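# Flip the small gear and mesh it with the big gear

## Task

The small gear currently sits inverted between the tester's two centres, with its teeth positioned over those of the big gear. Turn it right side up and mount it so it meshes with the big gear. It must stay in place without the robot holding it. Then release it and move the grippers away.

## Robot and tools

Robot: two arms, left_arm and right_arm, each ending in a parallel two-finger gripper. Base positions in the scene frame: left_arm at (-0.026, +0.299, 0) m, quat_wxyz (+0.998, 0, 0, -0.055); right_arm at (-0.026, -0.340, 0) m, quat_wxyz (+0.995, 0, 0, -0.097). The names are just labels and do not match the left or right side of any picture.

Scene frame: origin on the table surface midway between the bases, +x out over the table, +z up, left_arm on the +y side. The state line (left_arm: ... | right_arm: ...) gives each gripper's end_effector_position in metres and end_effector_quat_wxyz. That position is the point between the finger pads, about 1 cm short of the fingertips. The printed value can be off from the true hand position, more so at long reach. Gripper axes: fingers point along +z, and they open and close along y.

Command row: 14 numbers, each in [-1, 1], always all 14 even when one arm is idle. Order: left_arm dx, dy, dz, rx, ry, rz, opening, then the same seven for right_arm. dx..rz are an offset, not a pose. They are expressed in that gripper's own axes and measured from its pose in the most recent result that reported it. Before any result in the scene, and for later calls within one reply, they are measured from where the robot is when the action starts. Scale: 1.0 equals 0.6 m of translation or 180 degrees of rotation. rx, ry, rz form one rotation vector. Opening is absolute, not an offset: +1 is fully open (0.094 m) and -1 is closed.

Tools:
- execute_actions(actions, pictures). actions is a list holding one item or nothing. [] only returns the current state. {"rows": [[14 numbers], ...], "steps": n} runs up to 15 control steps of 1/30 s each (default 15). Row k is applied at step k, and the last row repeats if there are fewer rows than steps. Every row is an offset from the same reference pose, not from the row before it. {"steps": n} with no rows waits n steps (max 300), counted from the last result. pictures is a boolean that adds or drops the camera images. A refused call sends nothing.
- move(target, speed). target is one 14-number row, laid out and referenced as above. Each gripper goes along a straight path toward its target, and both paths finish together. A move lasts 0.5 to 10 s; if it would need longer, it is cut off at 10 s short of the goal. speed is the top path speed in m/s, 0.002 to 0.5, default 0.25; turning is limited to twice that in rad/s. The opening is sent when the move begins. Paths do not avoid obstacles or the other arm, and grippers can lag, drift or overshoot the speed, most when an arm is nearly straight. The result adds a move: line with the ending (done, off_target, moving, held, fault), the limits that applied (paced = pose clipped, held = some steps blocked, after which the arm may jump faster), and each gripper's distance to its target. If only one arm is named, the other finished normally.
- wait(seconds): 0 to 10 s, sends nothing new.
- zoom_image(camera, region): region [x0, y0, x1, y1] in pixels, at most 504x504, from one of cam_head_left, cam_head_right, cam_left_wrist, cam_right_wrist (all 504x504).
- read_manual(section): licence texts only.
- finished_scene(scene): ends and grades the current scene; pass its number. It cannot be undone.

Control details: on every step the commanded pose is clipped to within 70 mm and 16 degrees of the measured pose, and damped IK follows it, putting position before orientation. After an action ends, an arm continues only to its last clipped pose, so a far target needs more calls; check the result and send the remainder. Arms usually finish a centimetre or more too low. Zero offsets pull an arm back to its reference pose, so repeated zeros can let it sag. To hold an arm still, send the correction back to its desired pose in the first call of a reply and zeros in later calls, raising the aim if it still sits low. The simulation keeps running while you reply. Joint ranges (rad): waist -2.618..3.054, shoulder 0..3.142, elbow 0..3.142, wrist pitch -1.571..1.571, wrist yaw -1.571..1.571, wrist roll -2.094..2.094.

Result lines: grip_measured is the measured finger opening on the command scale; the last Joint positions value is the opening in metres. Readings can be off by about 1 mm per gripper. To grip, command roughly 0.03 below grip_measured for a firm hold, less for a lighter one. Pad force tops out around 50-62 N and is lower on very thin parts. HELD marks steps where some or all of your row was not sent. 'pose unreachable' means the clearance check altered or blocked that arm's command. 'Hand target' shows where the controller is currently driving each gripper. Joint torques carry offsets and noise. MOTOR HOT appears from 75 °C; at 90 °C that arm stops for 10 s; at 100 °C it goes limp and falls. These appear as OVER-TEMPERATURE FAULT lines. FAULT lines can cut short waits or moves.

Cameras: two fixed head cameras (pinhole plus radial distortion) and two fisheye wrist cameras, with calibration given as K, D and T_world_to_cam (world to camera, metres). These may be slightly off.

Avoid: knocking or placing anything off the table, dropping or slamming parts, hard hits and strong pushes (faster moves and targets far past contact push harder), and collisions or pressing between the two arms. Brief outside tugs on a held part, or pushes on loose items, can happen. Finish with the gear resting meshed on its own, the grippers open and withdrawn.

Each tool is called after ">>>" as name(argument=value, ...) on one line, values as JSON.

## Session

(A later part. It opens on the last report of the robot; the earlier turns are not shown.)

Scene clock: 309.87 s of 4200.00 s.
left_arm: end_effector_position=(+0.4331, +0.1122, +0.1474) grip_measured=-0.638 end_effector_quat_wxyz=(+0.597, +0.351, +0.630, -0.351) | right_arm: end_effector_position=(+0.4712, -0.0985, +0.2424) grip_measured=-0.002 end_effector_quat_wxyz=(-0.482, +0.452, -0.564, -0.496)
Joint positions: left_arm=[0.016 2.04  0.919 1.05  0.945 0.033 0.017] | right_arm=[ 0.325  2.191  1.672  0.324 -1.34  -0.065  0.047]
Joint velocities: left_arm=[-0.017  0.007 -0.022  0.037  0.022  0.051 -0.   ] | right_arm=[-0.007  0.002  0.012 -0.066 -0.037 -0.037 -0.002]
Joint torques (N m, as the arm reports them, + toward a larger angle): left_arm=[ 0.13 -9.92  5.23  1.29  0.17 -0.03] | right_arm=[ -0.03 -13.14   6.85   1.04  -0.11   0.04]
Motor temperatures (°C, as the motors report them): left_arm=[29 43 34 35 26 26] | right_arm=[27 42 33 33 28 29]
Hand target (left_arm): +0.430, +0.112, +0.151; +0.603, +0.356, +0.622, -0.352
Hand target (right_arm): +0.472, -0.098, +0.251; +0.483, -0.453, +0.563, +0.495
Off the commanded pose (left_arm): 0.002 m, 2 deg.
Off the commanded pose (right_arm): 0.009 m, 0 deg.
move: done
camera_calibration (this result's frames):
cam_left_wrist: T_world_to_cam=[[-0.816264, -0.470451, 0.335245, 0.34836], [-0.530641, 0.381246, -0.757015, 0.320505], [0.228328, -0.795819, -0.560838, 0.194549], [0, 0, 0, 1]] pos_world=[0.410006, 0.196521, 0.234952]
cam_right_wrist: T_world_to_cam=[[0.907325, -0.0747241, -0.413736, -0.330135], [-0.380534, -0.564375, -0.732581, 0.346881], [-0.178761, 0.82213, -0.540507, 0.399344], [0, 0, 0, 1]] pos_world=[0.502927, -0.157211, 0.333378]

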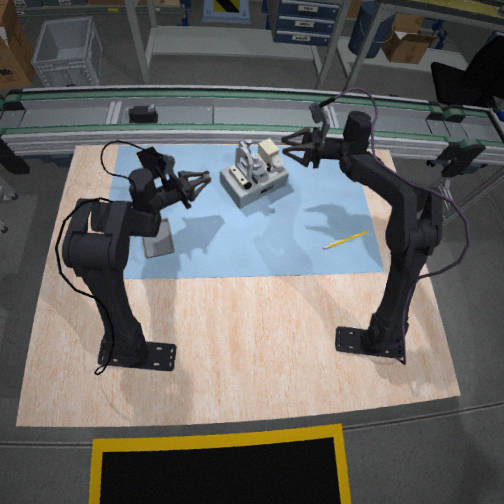

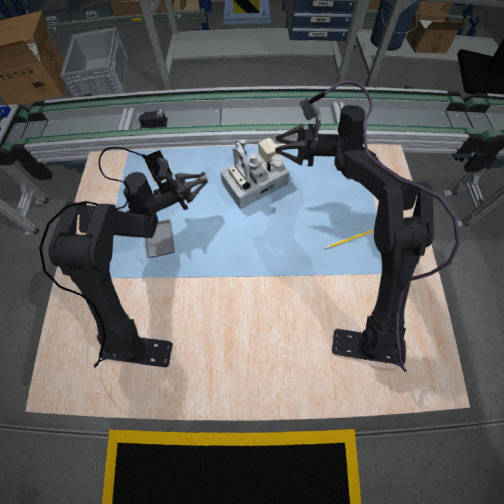

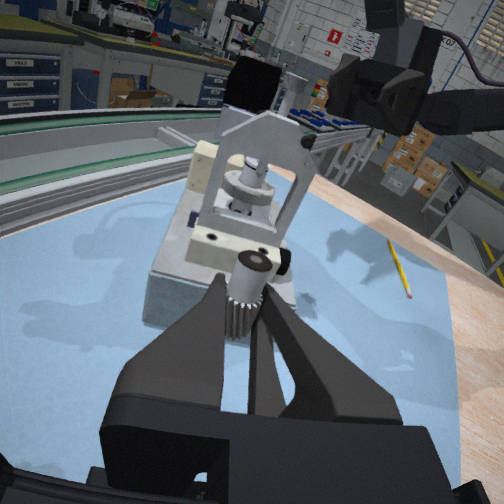

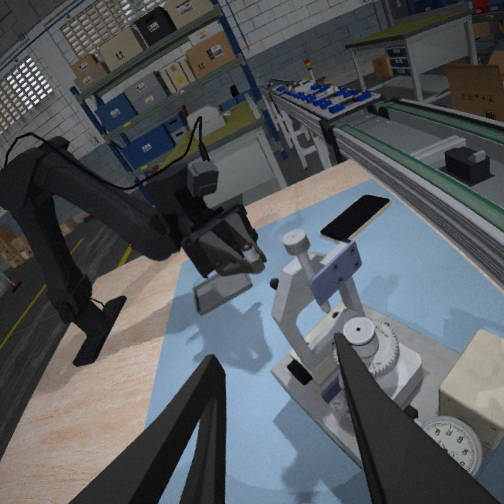

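>>> move(target=[-0.017,-0.007,0.172,0,-0.038,0.015,-0.67,0.003,-0.015,0.18,-0.031,-0.012,-0.04,-0.1], speed=0.06)

Scene clock: 324.77 s of 4200.00 s.
left_arm: end_effector_position=(+0.4764, +0.0248, +0.1329) grip_measured=-0.638 end_effector_quat_wxyz=(+0.618, +0.343, +0.606, -0.365) | right_arm: end_effector_position=(+0.4864, +0.0051, +0.2280) grip_measured=-0.098 end_effector_quat_wxyz=(-0.492, +0.496, -0.507, -0.505)
Joint positions: left_arm=[-0.175  2.298  1.198  1.14   0.763 -0.046  0.017] | right_arm=[ 0.507  2.452  1.986  0.449 -1.26   0.008  0.042]
Joint velocities: left_arm=[ 0.007  0.012 -0.002  0.022 -0.022 -0.066  0.001] | right_arm=[-0.017 -0.012  0.002  0.007 -0.022 -0.081 -0.002]
Joint torques (N m, as the arm reports them, + toward a larger angle): left_arm=[ -0.51 -12.19   9.03   1.31  -0.14  -0.02] | right_arm=[  0.27 -13.92   7.68   1.25   0.06   0.04]
Motor temperatures (°C, as the motors report them): left_arm=[29 43 34 37 26 26] | right_arm=[27 42 33 33 28 29]
Hand target (left_arm): +0.482, +0.022, +0.154; +0.641, +0.345, +0.585, -0.357
Hand target (right_arm): +0.489, +0.008, +0.236; +0.501, -0.498, +0.500, +0.501
Off the commanded pose (left_arm): 0.022 m, 4 deg.
Off the commanded pose (right_arm): 0.008 m, 1 deg.
After step 90, 9.77 s passed at rest.
move: off_target (left_arm)
camera_calibration (this result's frames):
cam_left_wrist: T_world_to_cam=[[-0.833793, -0.443588, 0.328662, 0.356016], [-0.496094, 0.340795, -0.798592, 0.355851], [0.242239, -0.828908, -0.504214, 0.093641], [0, 0, 0, 1]] pos_world=[0.450696, 0.114272, 0.214386]
cam_right_wrist: T_world_to_cam=[[0.946998, 0.0308951, -0.319751, -0.383452], [-0.246206, -0.569554, -0.784214, 0.346989], [-0.206343, 0.821373, -0.53176, 0.320473], [0, 0, 0, 1]] pos_world=[0.514686, -0.0537518, 0.319919]

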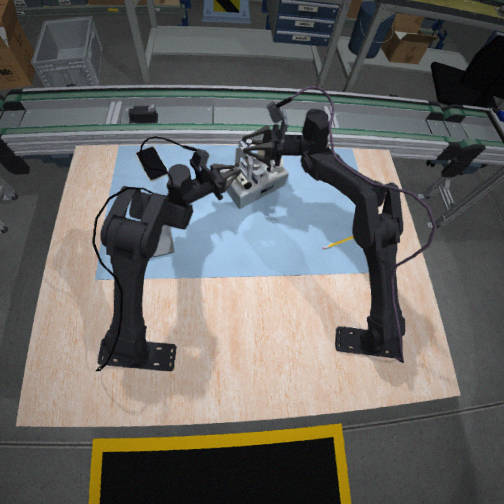

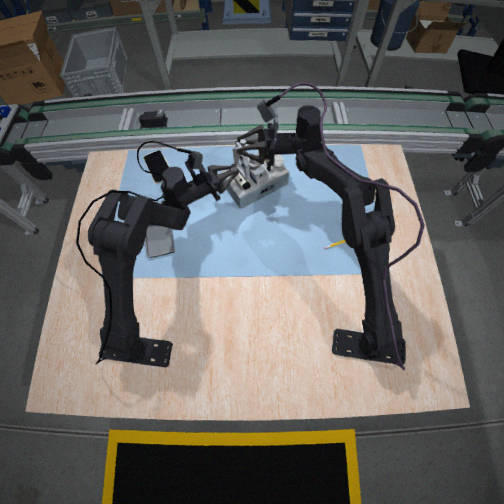

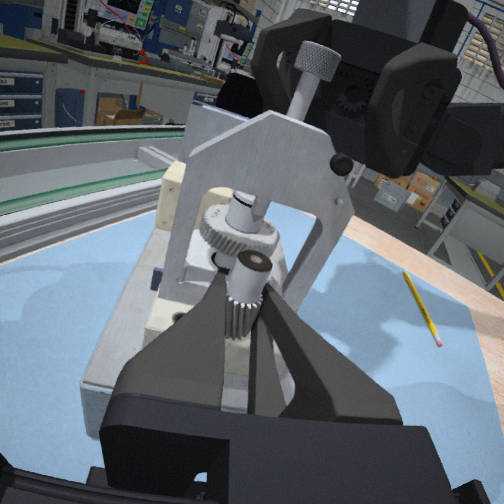

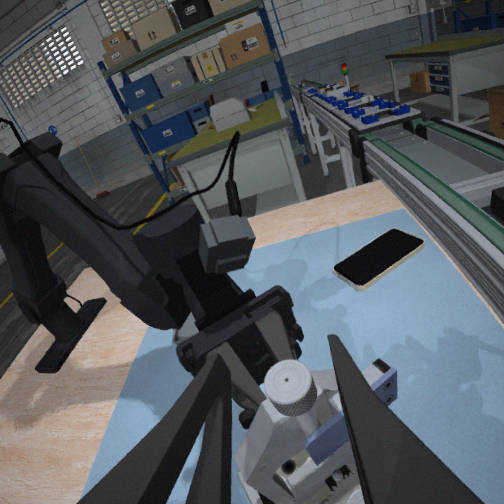

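>>> move(target=[-0.034,0.004,0.025,0,-0.022,0.01,-0.67,-0.012,-0.012,0,0,0,0,-0.5], speed=0.03)

>>> move(target=[-0.02,0.004,0.006,0,-0.008,0.004,-0.67,-0.01,0,0,0,0,0,-0.78])

>>> move(target=[-0.02,0.004,0.006,0,-0.008,0.004,-0.67,-0.128,0.004,0,0,-0.016,-0.05,-0.78], speed=0.04)

Scene clock: 331.10 s of 4200.00 s.
left_arm: end_effector_position=(+0.4803, +0.0181, +0.1335) grip_measured=-0.638 end_effector_quat_wxyz=(+0.621, +0.338, +0.601, -0.372) | right_arm: end_effector_position=(+0.4915, +0.0064, +0.2317) grip_measured=-0.498 end_effector_quat_wxyz=(-0.495, +0.495, -0.507, -0.503)
Joint positions: left_arm=[-0.187  2.327  1.231  1.164  0.755 -0.073  0.017] | right_arm=[ 0.507  2.469  2.029  0.426 -1.254  0.009  0.024]
Joint velocities: left_arm=[ 0.002  0.012 -0.007  0.051  0.066  0.022 -0.   ] | right_arm=[-0.002  0.012 -0.002 -0.11  -0.022  0.007  0.   ]
Joint torques (N m, as the arm reports them, + toward a larger angle): left_arm=[ -0.65 -12.41   8.92   1.28  -0.16  -0.04] | right_arm=[ -0.36 -13.89   7.59   1.09  -0.11   0.03]
Motor temperatures (°C, as the motors report them): left_arm=[29 44 35 37 26 26] | right_arm=[27 43 33 33 28 29]
Hand target (left_arm): +0.485, +0.014, +0.154; +0.644, +0.340, +0.579, -0.367
Hand target (right_arm): +0.494, +0.005, +0.235; +0.493, -0.495, +0.507, +0.505
Off the commanded pose (left_arm): 0.021 m, 4 deg.
Off the commanded pose (right_arm): 0.004 m, 0 deg.
After step 90, 1.83 s passed at rest.
move: off_target (left_arm)
camera_calibration (this result's frames):
cam_left_wrist: T_world_to_cam=[[-0.836256, -0.432978, 0.336461, 0.356067], [-0.493137, 0.325537, -0.806747, 0.360526], [0.239774, -0.840569, -0.48575, 0.0862925], [0, 0, 0, 1]] pos_world=[0.454862, 0.10934, 0.212967]
cam_right_wrist: T_world_to_cam=[[0.948196, 0.0258559, -0.316632, -0.38836], [-0.246905, -0.56719, -0.785706, 0.352591], [-0.199905, 0.823181, -0.531424, 0.319182], [0, 0, 0, 1]] pos_world=[0.519104, -0.052717, 0.323687]

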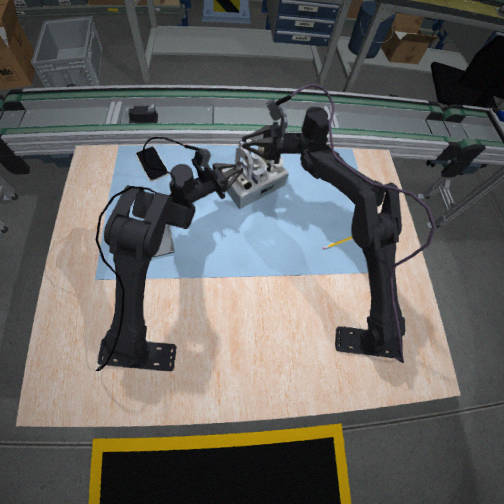

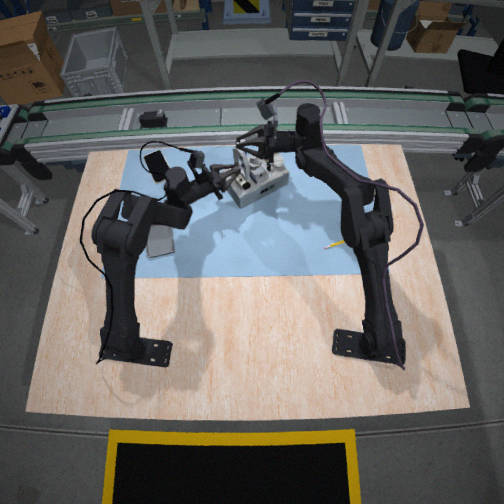

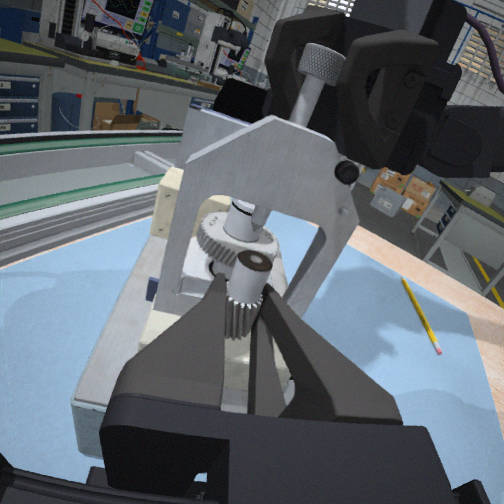

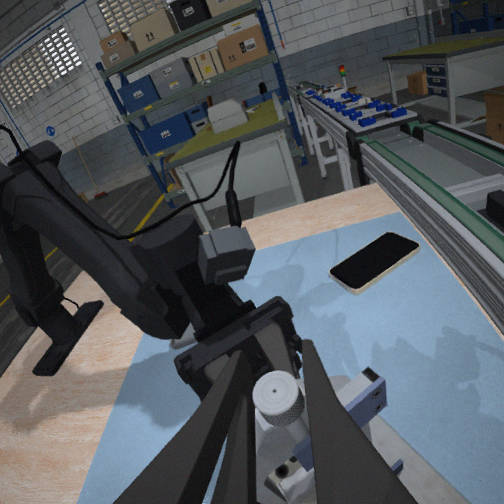

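Scene clock: 331.80 s of 4200.00 s.
left_arm: end_effector_position=(+0.4805, +0.0180, +0.1293) grip_measured=-0.638 end_effector_quat_wxyz=(+0.616, +0.335, +0.607, -0.376) | right_arm: end_effector_position=(+0.4923, +0.0064, +0.2317) grip_measured=-0.715 end_effector_quat_wxyz=(-0.496, +0.494, -0.508, -0.502)
Joint positions: left_arm=[-0.187  2.332  1.231  1.157  0.755 -0.081  0.017] | right_arm=[ 0.507  2.469  2.029  0.426 -1.249  0.009  0.013]
Joint velocities: left_arm=[-0.012 -0.002  0.002 -0.051 -0.007  0.022 -0.001] | right_arm=[-0.002 -0.012 -0.002  0.051  0.037  0.037  0.001]
Joint torques (N m, as the arm reports them, + toward a larger angle): left_arm=[ -0.09 -12.86   7.62   1.19  -0.06   0.02] | right_arm=[ -0.05 -15.22   6.36   1.1   -0.06   0.02]
Motor temperatures (°C, as the motors report them): left_arm=[29 44 35 38 26 26] | right_arm=[27 43 33 33 28 29]
Hand target (left_arm): +0.484, +0.017, +0.146; +0.631, +0.337, +0.591, -0.372
Hand target (right_arm): +0.492, +0.006, +0.238; +0.495, -0.495, +0.507, +0.503
Off the commanded pose (left_arm): 0.017 m, 3 deg.
Off the commanded pose (right_arm): 0.006 m, 0 deg.
move: off_target (left_arm)
camera_calibration (this result's frames):
cam_left_wrist: T_world_to_cam=[[-0.829998, -0.432543, 0.352151, 0.352523], [-0.507961, 0.325394, -0.797555, 0.363193], [0.230389, -0.840848, -0.489791, 0.0892383], [0, 0, 0, 1]] pos_world=[0.456522, 0.109337, 0.209233]
cam_right_wrist: T_world_to_cam=[[0.94844, 0.0211351, -0.316253, -0.389378], [-0.249398, -0.566009, -0.78577, 0.354033], [-0.195609, 0.824128, -0.531554, 0.317266], [0, 0, 0, 1]] pos_world=[0.519657, -0.0528526, 0.323691]

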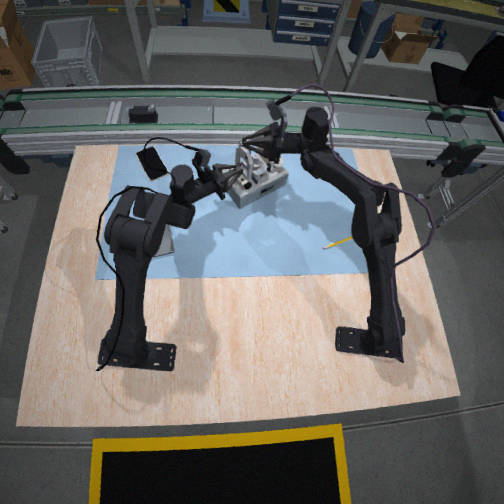

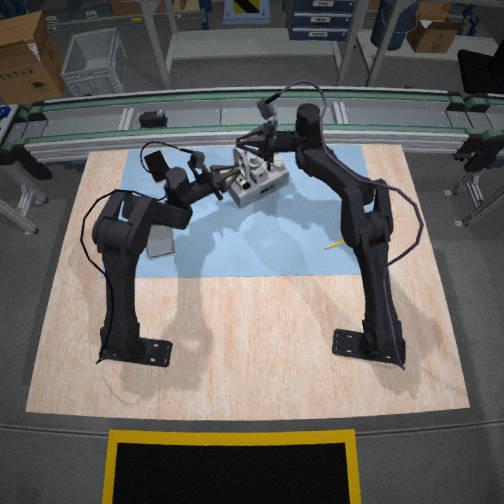

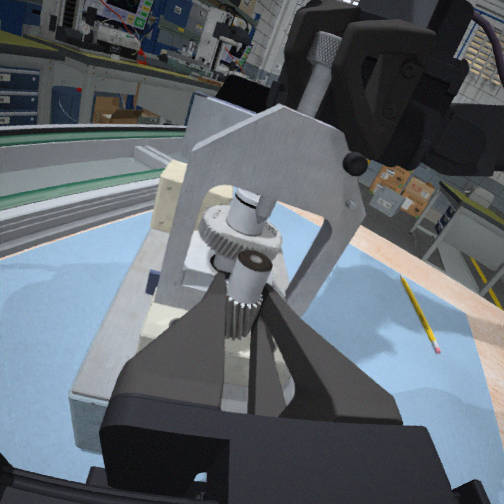

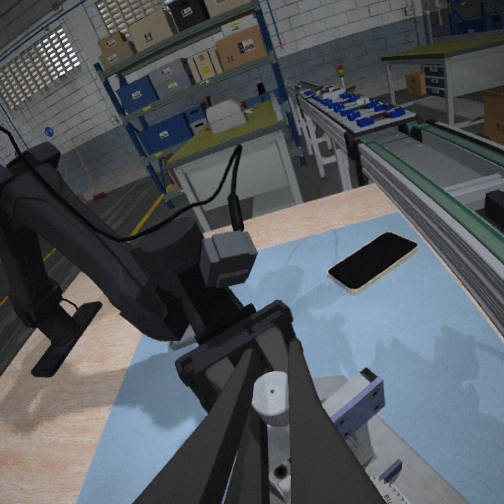

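Scene clock: 334.10 s of 4200.00 s.
left_arm: end_effector_position=(+0.4806, +0.0180, +0.1277) grip_measured=-0.638 end_effector_quat_wxyz=(+0.611, +0.331, +0.611, -0.379) | right_arm: end_effector_position=(+0.4918, +0.0068, +0.2424) grip_measured=-0.715 end_effector_quat_wxyz=(-0.490, +0.497, -0.506, -0.506)
Joint positions: left_arm=[-0.187  2.332  1.231  1.149  0.755 -0.089  0.017] | right_arm=[ 0.507  2.469  2.077  0.37  -1.264  0.004  0.013]
Joint velocities: left_arm=[-0.002 -0.002  0.002  0.037 -0.095 -0.022 -0.001] | right_arm=[-0.012 -0.022 -0.002 -0.051  0.051 -0.037  0.001]
Joint torques (N m, as the arm reports them, + toward a larger angle): left_arm=[ -0.19 -12.18   7.61   1.18  -0.01  -0.07] | right_arm=[ -0.07 -20.16   9.87   1.65   0.13   0.04]
Motor temperatures (°C, as the motors report them): left_arm=[29 44 35 38 26 26] | right_arm=[27 44 34 33 28 29]
Hand target (left_arm): +0.484, +0.017, +0.141; +0.626, +0.334, +0.597, -0.376
Hand target (right_arm): +0.486, +0.004, +0.307; +0.546, -0.519, +0.455, +0.475
Off the commanded pose (left_arm): 0.014 m, 2 deg.
Off the commanded pose (right_arm): 0.066 m, 10 deg.
move: off_target (left_arm, right_arm)
camera_calibration (this result's frames):
cam_left_wrist: T_world_to_cam=[[-0.824887, -0.431712, 0.364947, 0.349035], [-0.519468, 0.324252, -0.790578, 0.366621], [0.222967, -0.841716, -0.491732, 0.0922463], [0, 0, 0, 1]] pos_world=[0.457795, 0.109451, 0.207823]
cam_right_wrist: T_world_to_cam=[[0.946576, 0.0340686, -0.320676, -0.383574], [-0.244745, -0.571618, -0.783168, 0.359705], [-0.209986, 0.819812, -0.532742, 0.32989], [0, 0, 0, 1]] pos_world=[0.520389, -0.0517658, 0.334452]

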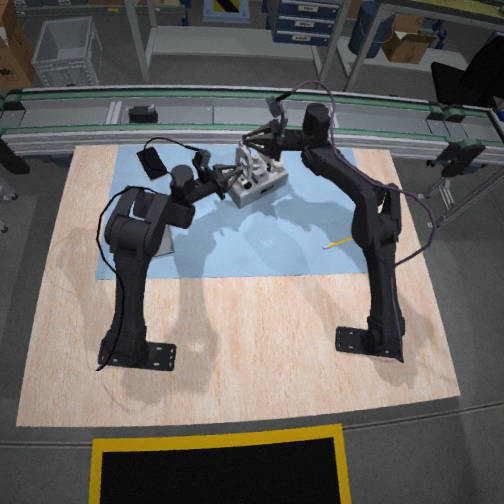

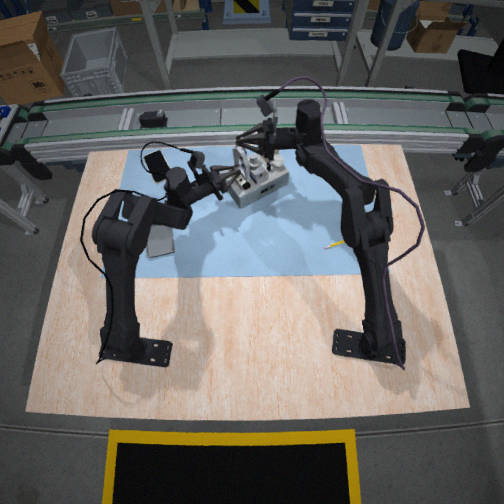

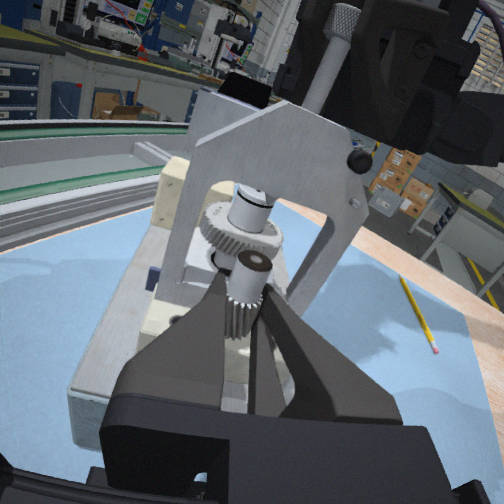

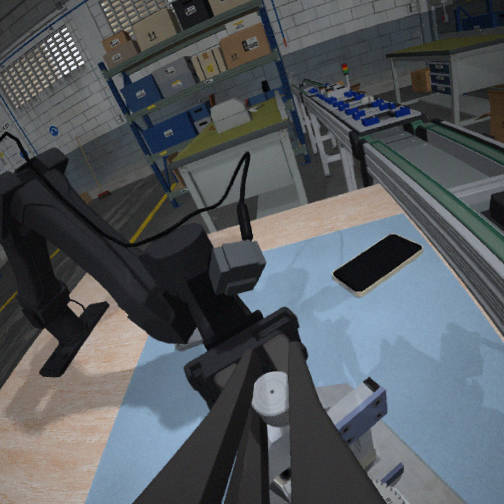

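>>> execute_actions(actions=[{"rows":[[-0.035,0.002,0.01,0,-0.012,0.02,-0.67,-0.112,-0.004,0,0,-0.016,-0.05,-0.78],[-0.045,0.002,0.014,0,-0.014,0.025,-0.67,-0.112,-0.004,0,0,-0.016,-0.05,-0.78],[-0.054,0.002,0.018,0,-0.016,0.03,-0.67,-0.112,-0.004,0,0,-0.016,-0.05,-0.78]]}])

Scene clock: 340.37 s of 4200.00 s.
left_arm: end_effector_position=(+0.4818, +0.0167, +0.1279) grip_measured=-0.638 end_effector_quat_wxyz=(+0.617, +0.343, +0.606, -0.367) | right_arm: end_effector_position=(+0.4913, +0.0069, +0.2547) grip_measured=-0.715 end_effector_quat_wxyz=(-0.484, +0.503, -0.500, -0.513)
Joint positions: left_arm=[-0.189  2.332  1.239  1.135  0.753 -0.051  0.017] | right_arm=[ 0.505  2.481  2.15   0.308 -1.291  0.004  0.013]
Joint velocities: left_arm=[ 0.002 -0.002  0.002  0.007  0.037 -0.081 -0.001] | right_arm=[ 0.017 -0.012  0.007  0.037 -0.037 -0.022 -0.001]
Joint torques (N m, as the arm reports them, + toward a larger angle): left_arm=[ -0.93 -14.54   9.41   1.12  -0.12   0.03] | right_arm=[ -0.11 -18.05  10.28   1.73   0.24   0.1 ]
Motor temperatures (°C, as the motors report them): left_arm=[29 45 35 38 26 26] | right_arm=[27 46 34 34 28 29]
Hand target (left_arm): +0.486, +0.012, +0.160; +0.644, +0.350, +0.579, -0.358
Hand target (right_arm): +0.490, +0.005, +0.309; +0.541, -0.522, +0.454, +0.479
Off the commanded pose (left_arm): 0.034 m, 5 deg.
Off the commanded pose (right_arm): 0.055 m, 10 deg.
Steps of this call (steps 1 to 90: nothing new was sent; then 2.77 s passed at rest; steps 91 to 105: all 15 steps of this action). Readings (end_effector_position):
91: left_arm (+0.4806, +0.0180, +0.1276) | right_arm (+0.4918, +0.0068, +0.2438)
92: left_arm (+0.4806, +0.0180, +0.1274) | right_arm (+0.4917, +0.0069, +0.2456)
94: left_arm (+0.4812, +0.0174, +0.1276) | right_arm (+0.4915, +0.0069, +0.2506)
98: left_arm (+0.4818, +0.0167, +0.1280) | right_arm (+0.4914, +0.0069, +0.2553)
105: the state above
camera_calibration (this result's frames):
cam_left_wrist: T_world_to_cam=[[-0.834369, -0.439723, 0.332375, 0.358272], [-0.497293, 0.340416, -0.798008, 0.357811], [0.237756, -0.831121, -0.502703, 0.0850806], [0, 0, 0, 1]] pos_world=[0.456639, 0.106448, 0.209225]
cam_right_wrist: T_world_to_cam=[[0.944897, 0.0578803, -0.322212, -0.37815], [-0.231551, -0.577605, -0.782788, 0.362713], [-0.231419, 0.814262, -0.532375, 0.346703], [0, 0, 0, 1]] pos_world=[0.521533, -0.0509151, 0.346659]

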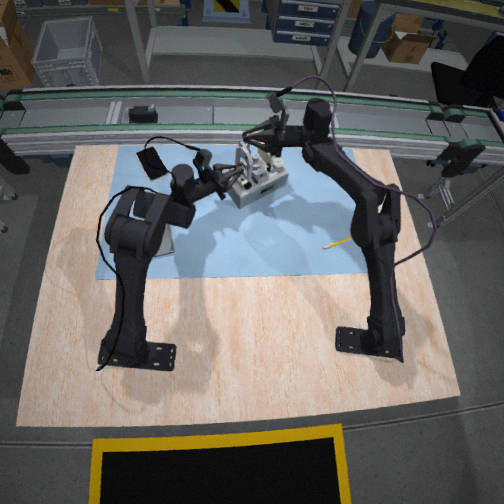

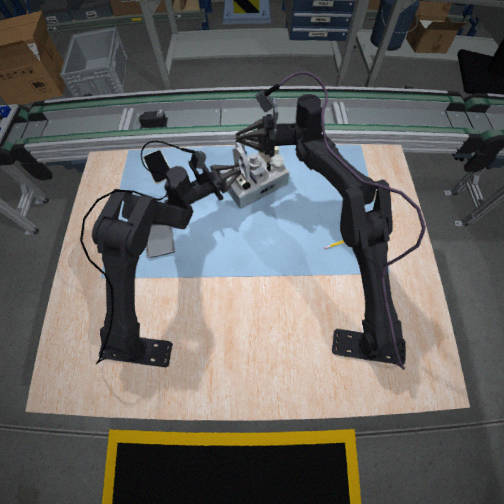

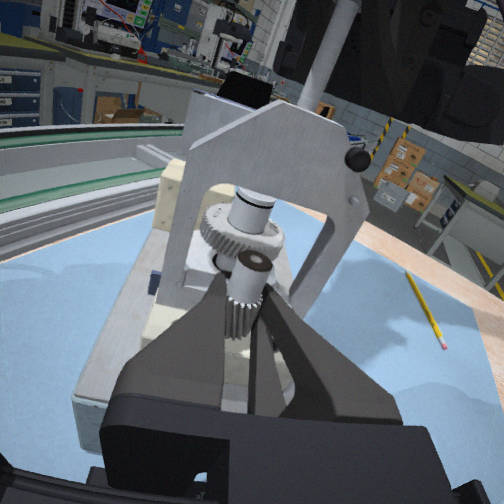

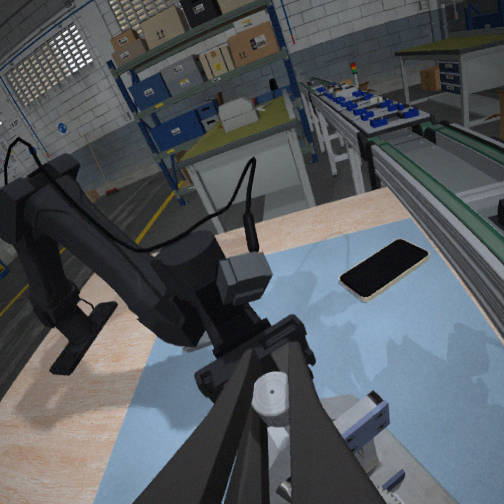

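>>> execute_actions(actions=[{"rows":[[-0.07,0.002,0.014,0,-0.03,0.014,-0.67,-0.085,0,0,0,-0.016,-0.05,-0.78]]}])

Scene clock: 346.27 s of 4200.00 s.
left_arm: end_effector_position=(+0.4815, +0.0167, +0.1342) grip_measured=-0.638 end_effector_quat_wxyz=(+0.620, +0.334, +0.602, -0.376) | right_arm: end_effector_position=(+0.4912, +0.0070, +0.2517) grip_measured=-0.715 end_effector_quat_wxyz=(-0.480, +0.505, -0.498, -0.516)
Joint positions: left_arm=[-0.189  2.332  1.239  1.166  0.752 -0.088  0.017] | right_arm=[ 0.504  2.493  2.16   0.306 -1.303  0.002  0.013]
Joint velocities: left_arm=[ 0.007  0.002 -0.007  0.066  0.007 -0.022  0.001] | right_arm=[-0.007 -0.002 -0.002 -0.007 -0.007  0.007 -0.001]
Joint torques (N m, as the arm reports them, + toward a larger angle): left_arm=[ -0.97 -14.41   9.39   1.29  -0.18   0.01] | right_arm=[ -0.07 -18.09  10.02   1.78   0.09   0.09]
Motor temperatures (°C, as the motors report them): left_arm=[29 47 36 38 26 26] | right_arm=[27 47 35 34 28 29]
Hand target (left_arm): +0.485, +0.012, +0.170; +0.652, +0.339, +0.569, -0.369
Hand target (right_arm): +0.488, +0.005, +0.305; +0.534, -0.528, +0.448, +0.485
Off the commanded pose (left_arm): 0.037 m, 5 deg.
Off the commanded pose (right_arm): 0.054 m, 10 deg.
Steps of this call (steps 1 to 90: nothing new was sent; then 2.40 s passed at rest; steps 91 to 105: all 15 steps of this action). Readings (end_effector_position):
91: left_arm (+0.4817, +0.0167, +0.1284) | right_arm (+0.4913, +0.0070, +0.2543)
92: left_arm (+0.4818, +0.0168, +0.1291) | right_arm (+0.4913, +0.0069, +0.2544)
94: left_arm (+0.4816, +0.0166, +0.1308) | right_arm (+0.4912, +0.0069, +0.2533)
98: left_arm (+0.4815, +0.0167, +0.1327) | right_arm (+0.4912, +0.0070, +0.2517)
105: the state above
camera_calibration (this result's frames):
cam_left_wrist: T_world_to_cam=[[-0.83395, -0.42971, 0.346233, 0.353742], [-0.498825, 0.318666, -0.805993, 0.364851], [0.236011, -0.844868, -0.480101, 0.0863425], [0, 0, 0, 1]] pos_world=[0.456622, 0.108689, 0.213043]
cam_right_wrist: T_world_to_cam=[[0.943841, 0.0681803, -0.323289, -0.378272], [-0.226008, -0.58051, -0.782258, 0.357586], [-0.241007, 0.811394, -0.5325, 0.349802], [0, 0, 0, 1]] pos_world=[0.522151, -0.0504539, 0.343703]

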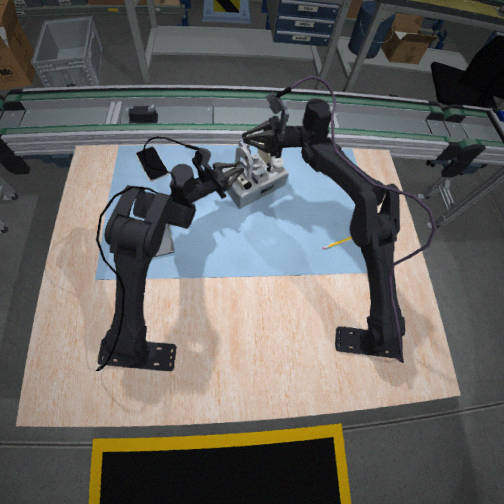

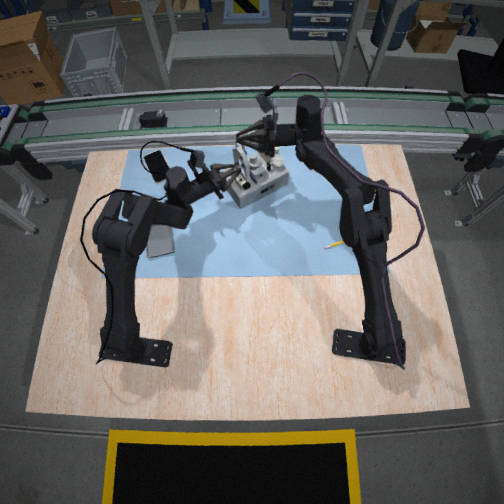

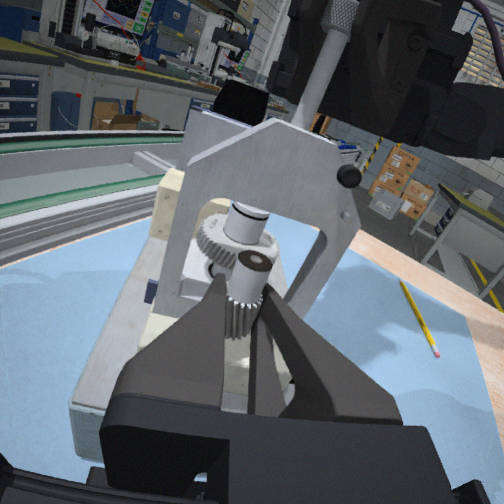

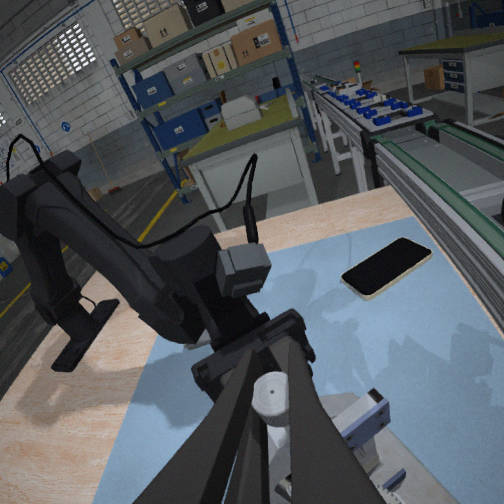

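Advance with a target near z .160 (forward motion sags ~2 cm).

>>> execute_actions(actions=[{"rows":[[-0.05,0.002,0.02,0,-0.015,0.025,-0.67,-0.09,0.004,0,0,-0.014,-0.045,-0.78],[-0.046,0.002,0.028,0,-0.012,0.025,-0.67,-0.09,0.004,0,0,-0.014,-0.045,-0.78],[-0.042,0.003,0.036,0,-0.01,0.025,-0.67,-0.09,0.004,0,0,-0.014,-0.045,-0.78]]}])

Scene clock: 351.40 s of 4200.00 s.
left_arm: end_effector_position=(+0.4853, +0.0104, +0.1377) grip_measured=-0.638 end_effector_quat_wxyz=(+0.621, +0.349, +0.598, -0.369) | right_arm: end_effector_position=(+0.4911, +0.0070, +0.2516) grip_measured=-0.715 end_effector_quat_wxyz=(-0.480, +0.505, -0.498, -0.516)
Joint positions: left_arm=[-0.196  2.332  1.276  1.115  0.758 -0.049  0.017] | right_arm=[ 0.504  2.493  2.16   0.305 -1.303  0.002  0.013]
Joint velocities: left_arm=[-0.012  0.002 -0.027 -0.037 -0.066  0.007 -0.   ] | right_arm=[ 0.002  0.012  0.002  0.022  0.037 -0.007 -0.   ]
Joint torques (N m, as the arm reports them, + toward a larger angle): left_arm=[ -1.7  -12.84  10.17   0.97  -0.32   0.05] | right_arm=[ -0.03 -18.1   10.38   1.64   0.     0.15]
Motor temperatures (°C, as the motors report them): left_arm=[29 48 36 38 26 26] | right_arm=[27 48 36 35 28 29]
Hand target (left_arm): +0.492, +0.002, +0.161; +0.644, +0.351, +0.578, -0.357
Hand target (right_arm): +0.486, +0.005, +0.305; +0.526, -0.528, +0.451, +0.491
Off the commanded pose (left_arm): 0.026 m, 4 deg.
Off the commanded pose (right_arm): 0.054 m, 9 deg.
Steps of this call (steps 1 to 90: nothing new was sent; then 1.63 s passed at rest; steps 91 to 105: all 15 steps of this action). Readings (end_effector_position):
91: left_arm (+0.4817, +0.0164, +0.1346) | right_arm (+0.4911, +0.0070, +0.2516)
92: left_arm (+0.4819, +0.0160, +0.1348) | right_arm (+0.4911, +0.0070, +0.2516)
94: left_arm (+0.4834, +0.0138, +0.1365) | right_arm (+0.4911, +0.0070, +0.2516)
98: left_arm (+0.4853, +0.0107, +0.1377) | right_arm (+0.4911, +0.0070, +0.2516)
105: the state above
camera_calibration (this result's frames):
cam_left_wrist: T_world_to_cam=[[-0.84555, -0.428134, 0.318977, 0.362376], [-0.478566, 0.342923, -0.808318, 0.3618], [0.236684, -0.836125, -0.494849, 0.0833952], [0, 0, 0, 1]] pos_world=[0.459814, 0.100805, 0.218128]
cam_right_wrist: T_world_to_cam=[[0.943461, 0.0684302, -0.324343, -0.377797], [-0.226642, -0.580862, -0.781814, 0.357666], [-0.241898, 0.811121, -0.532511, 0.35016], [0, 0, 0, 1]] pos_world=[0.522201, -0.0504149, 0.343556]

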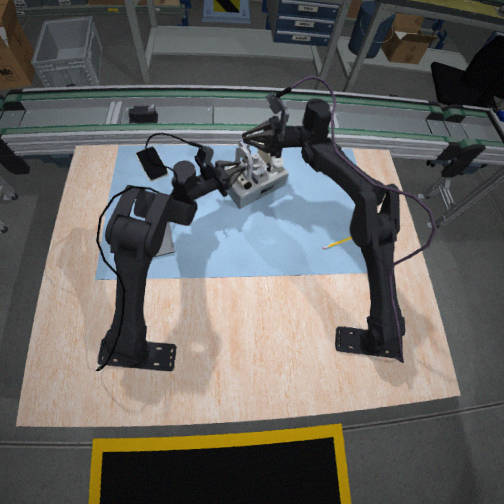

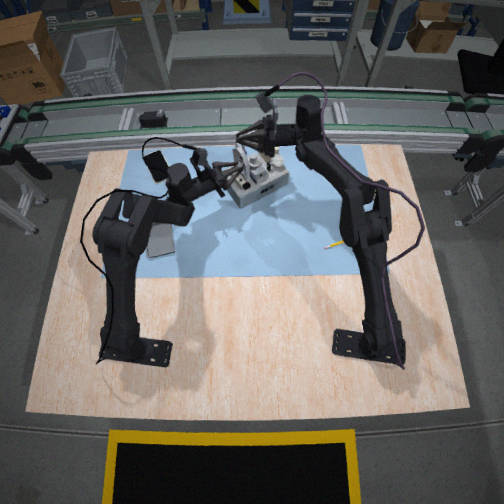

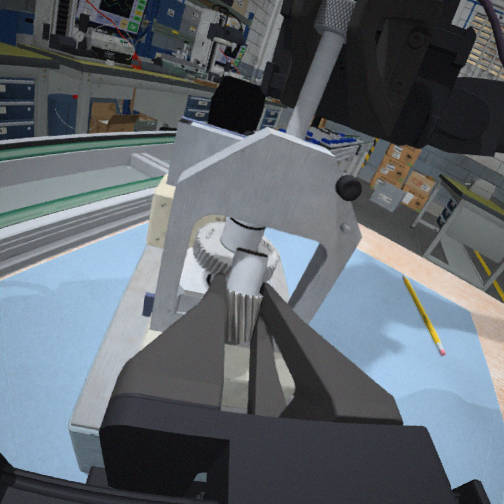

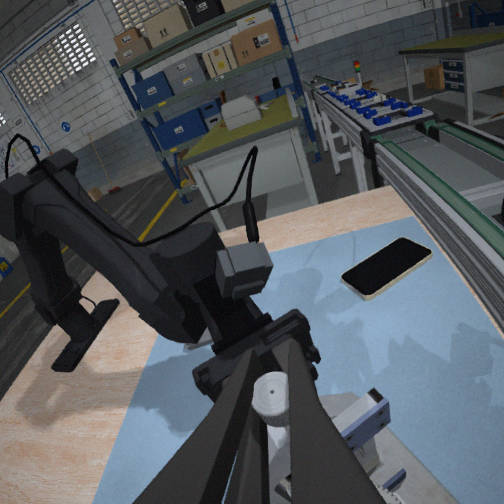

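>>> execute_actions(actions=[{"rows":[[-0.04,0,-0.01,0,-0.01,0.01,-0.67,-0.09,0.004,0,0,-0.014,-0.045,-0.78],[-0.04,0,-0.02,0,-0.01,0.01,-0.67,-0.09,0.004,0,0,-0.014,-0.045,-0.78],[-0.05,0,-0.03,0,-0.01,0.01,-0.67,-0.09,0.004,0,0,-0.014,-0.045,-0.78],[-0.06,0,-0.04,0,-0.01,0.01,-0.67,-0.09,0.004,0,0,-0.014,-0.045,-0.78],[-0.07,0,-0.045,0,-0.01,0.01,-0.67,-0.09,0.004,0,0,-0.014,-0.045,-0.78]]}])

Scene clock: 358.77 s of 4200.00 s.
left_arm: end_effector_position=(+0.4766, +0.0353, +0.1691) grip_measured=-0.638 end_effector_quat_wxyz=(+0.632, +0.347, +0.592, -0.361) | right_arm: end_effector_position=(+0.4911, +0.0070, +0.2516) grip_measured=-0.715 end_effector_quat_wxyz=(-0.480, +0.505, -0.498, -0.516)
Joint positions: left_arm=[-0.152  2.215  1.196  1.103  0.787 -0.049  0.017] | right_arm=[ 0.504  2.493  2.16   0.305 -1.303  0.002  0.013]
Joint velocities: left_arm=[-0.002 -0.007 -0.007 -0.081 -0.022  0.037  0.   ] | right_arm=[ 0.012 -0.002 -0.007 -0.007  0.022 -0.022  0.001]
Joint torques (N m, as the arm reports them, + toward a larger angle): left_arm=[  0.07 -13.19   5.34   1.23   0.13  -0.01] | right_arm=[ -0.02 -18.08  10.42   1.63  -0.01   0.16]
Motor temperatures (°C, as the motors report them): left_arm=[29 48 37 38 26 26] | right_arm=[27 49 36 35 28 29]
Hand target (left_arm): +0.471, +0.035, +0.178; +0.635, +0.353, +0.582, -0.364
Hand target (right_arm): +0.486, +0.005, +0.304; +0.526, -0.528, +0.451, +0.491
Off the commanded pose (left_arm): 0.011 m, 1 deg.
Off the commanded pose (right_arm): 0.054 m, 9 deg.
Steps of this call (steps 1 to 90: nothing new was sent; then 3.87 s passed at rest; steps 91 to 105: all 15 steps of this action). Readings (end_effector_position):
91: left_arm (+0.4849, +0.0110, +0.1377) | right_arm (+0.4911, +0.0070, +0.2516)
92: left_arm (+0.4840, +0.0122, +0.1378) | right_arm (+0.4911, +0.0070, +0.2516)
94: left_arm (+0.4801, +0.0167, +0.1394) | right_arm (+0.4911, +0.0070, +0.2516)
98: left_arm (+0.4762, +0.0306, +0.1546) | right_arm (+0.4911, +0.0070, +0.2516)
105: the state above
camera_calibration (this result's frames):
cam_left_wrist: T_world_to_cam=[[-0.846563, -0.439546, 0.300216, 0.359691], [-0.46356, 0.331596, -0.821679, 0.369996], [0.261615, -0.834772, -0.484473, 0.108096], [0, 0, 0, 1]] pos_world=[0.447737, 0.125647, 0.248403]
cam_right_wrist: T_world_to_cam=[[0.943343, 0.0683924, -0.324694, -0.377664], [-0.226926, -0.580953, -0.781664, 0.357732], [-0.242092, 0.811059, -0.532518, 0.350233], [0, 0, 0, 1]] pos_world=[0.522234, -0.0504046, 0.343507]

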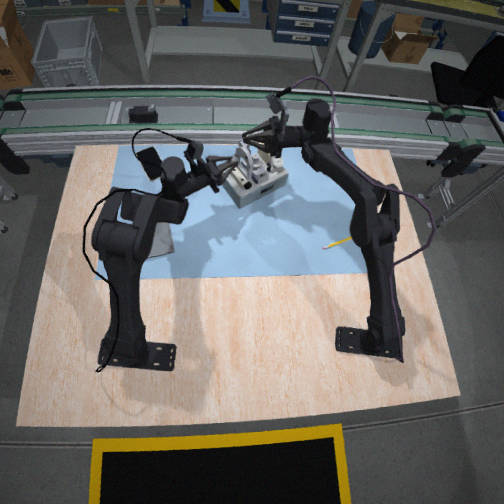

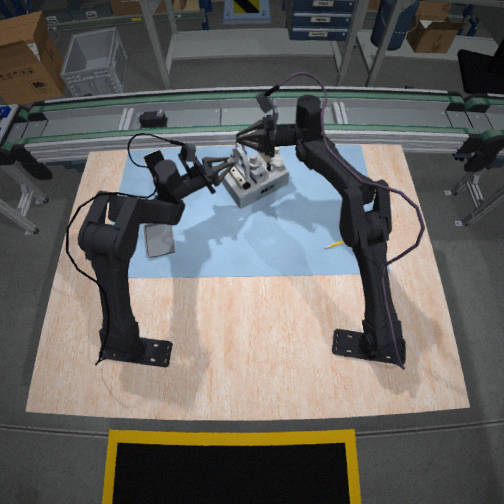

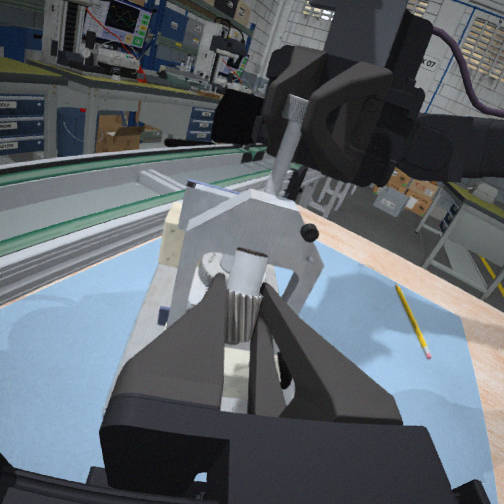

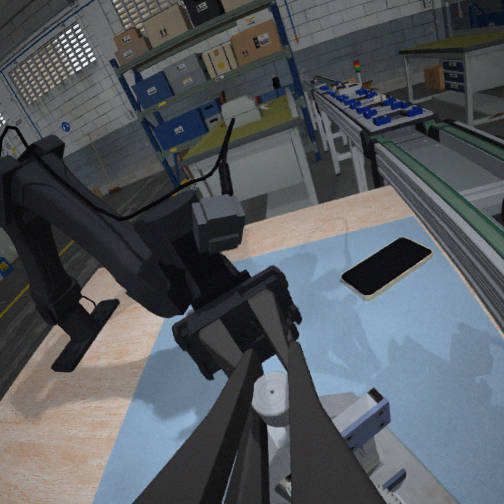

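>>> execute_actions(actions=[{"rows":[[-0.008,0,0.005,0,-0.004,0.006,-0.67,-0.09,0.004,0,0,-0.014,-0.045,-0.78],[-0.006,0,0.012,0,-0.004,0.006,-0.67,-0.09,0.004,0,0,-0.014,-0.045,-0.78],[-0.004,0,0.018,0,-0.004,0.006,-0.67,-0.09,0.004,0,0,-0.014,-0.045,-0.78],[-0.002,0,0.024,0,-0.004,0.006,-0.67,-0.09,0.004,0,0,-0.014,-0.045,-0.78],[0,0,0.03,0,-0.004,0.006,-0.67,-0.09,0.004,0,0,-0.014,-0.045,-0.78],[0,0,0.035,0,-0.004,0.006,-0.67,-0.09,0.004,0,0,-0.014,-0.045,-0.78],[0,0,0.04,0,-0.004,0.006,-0.67,-0.09,0.004,0,0,-0.014,-0.045,-0.78],[0,0,0.046,0,-0.004,0.006,-0.67,-0.09,0.004,0,0,-0.014,-0.045,-0.78]]}])

Scene clock: 368.57 s of 4200.00 s.
left_arm: end_effector_position=(+0.4822, +0.0124, +0.1496) grip_measured=-0.638 end_effector_quat_wxyz=(+0.616, +0.349, +0.602, -0.370) | right_arm: end_effector_position=(+0.4911, +0.0070, +0.2516) grip_measured=-0.715 end_effector_quat_wxyz=(-0.480, +0.505, -0.498, -0.516)
Joint positions: left_arm=[-0.194  2.282  1.26   1.066  0.762 -0.046  0.017] | right_arm=[ 0.504  2.493  2.16   0.305 -1.303  0.002  0.013]
Joint velocities: left_arm=[-0.017  0.007  0.032  0.066 -0.066 -0.037  0.   ] | right_arm=[-0.002 -0.012 -0.012 -0.007 -0.037 -0.066 -0.   ]
Joint torques (N m, as the arm reports them, + toward a larger angle): left_arm=[ -0.1  -12.66   8.99   1.15  -0.13   0.09] | right_arm=[ -0.03 -18.09  10.42   1.63  -0.01   0.16]
Motor temperatures (°C, as the motors report them): left_arm=[29 48 36 38 26 26] | right_arm=[27 50 37 35 28 29]
Hand target (left_arm): +0.489, +0.012, +0.171; +0.639, +0.350, +0.584, -0.358
Hand target (right_arm): +0.486, +0.005, +0.304; +0.526, -0.528, +0.451, +0.491
Off the commanded pose (left_arm): 0.023 m, 4 deg.
Off the commanded pose (right_arm): 0.054 m, 8 deg.
Steps of this call (steps 1 to 90: nothing new was sent; then 6.30 s passed at rest; steps 91 to 105: all 15 steps of this action). Readings (end_effector_position):
91: left_arm (+0.4762, +0.0350, +0.1688) | right_arm (+0.4911, +0.0070, +0.2516)
92: left_arm (+0.4761, +0.0348, +0.1680) | right_arm (+0.4911, +0.0070, +0.2516)
94: left_arm (+0.4770, +0.0330, +0.1653) | right_arm (+0.4911, +0.0070, +0.2516)
98: left_arm (+0.4814, +0.0225, +0.1550) | right_arm (+0.4911, +0.0070, +0.2516)
105: the state above
camera_calibration (this result's frames):
cam_left_wrist: T_world_to_cam=[[-0.842458, -0.428929, 0.326014, 0.354252], [-0.487299, 0.348547, -0.800659, 0.372221], [0.229794, -0.833388, -0.502653, 0.0961777], [0, 0, 0, 1]] pos_world=[0.457725, 0.102366, 0.230875]
cam_right_wrist: T_world_to_cam=[[0.943343, 0.0683924, -0.324694, -0.377664], [-0.226926, -0.580953, -0.781664, 0.357732], [-0.242092, 0.811059, -0.532518, 0.350233], [0, 0, 0, 1]] pos_world=[0.522234, -0.0504046, 0.343507]

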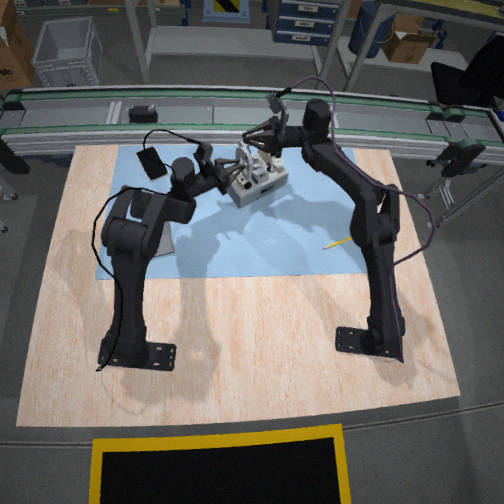

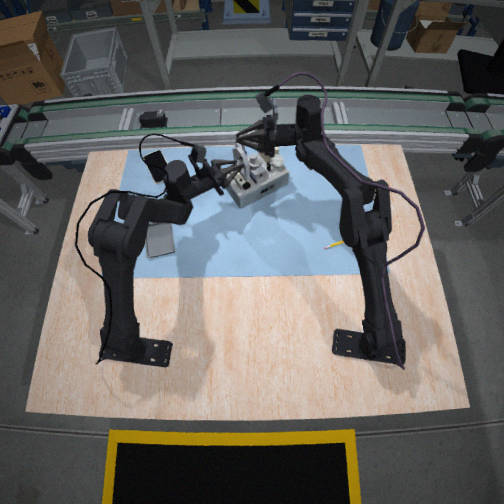

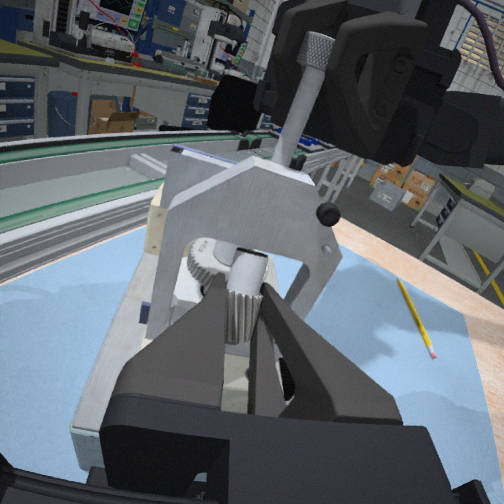

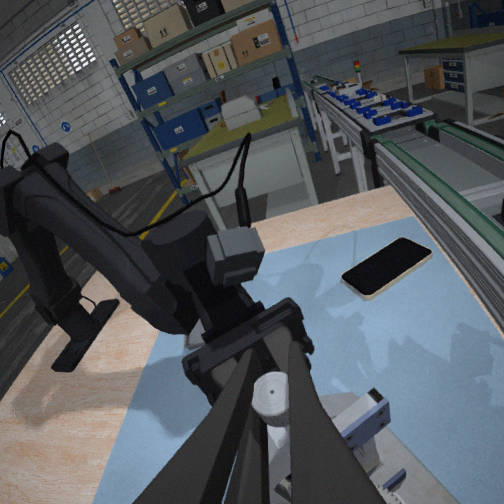

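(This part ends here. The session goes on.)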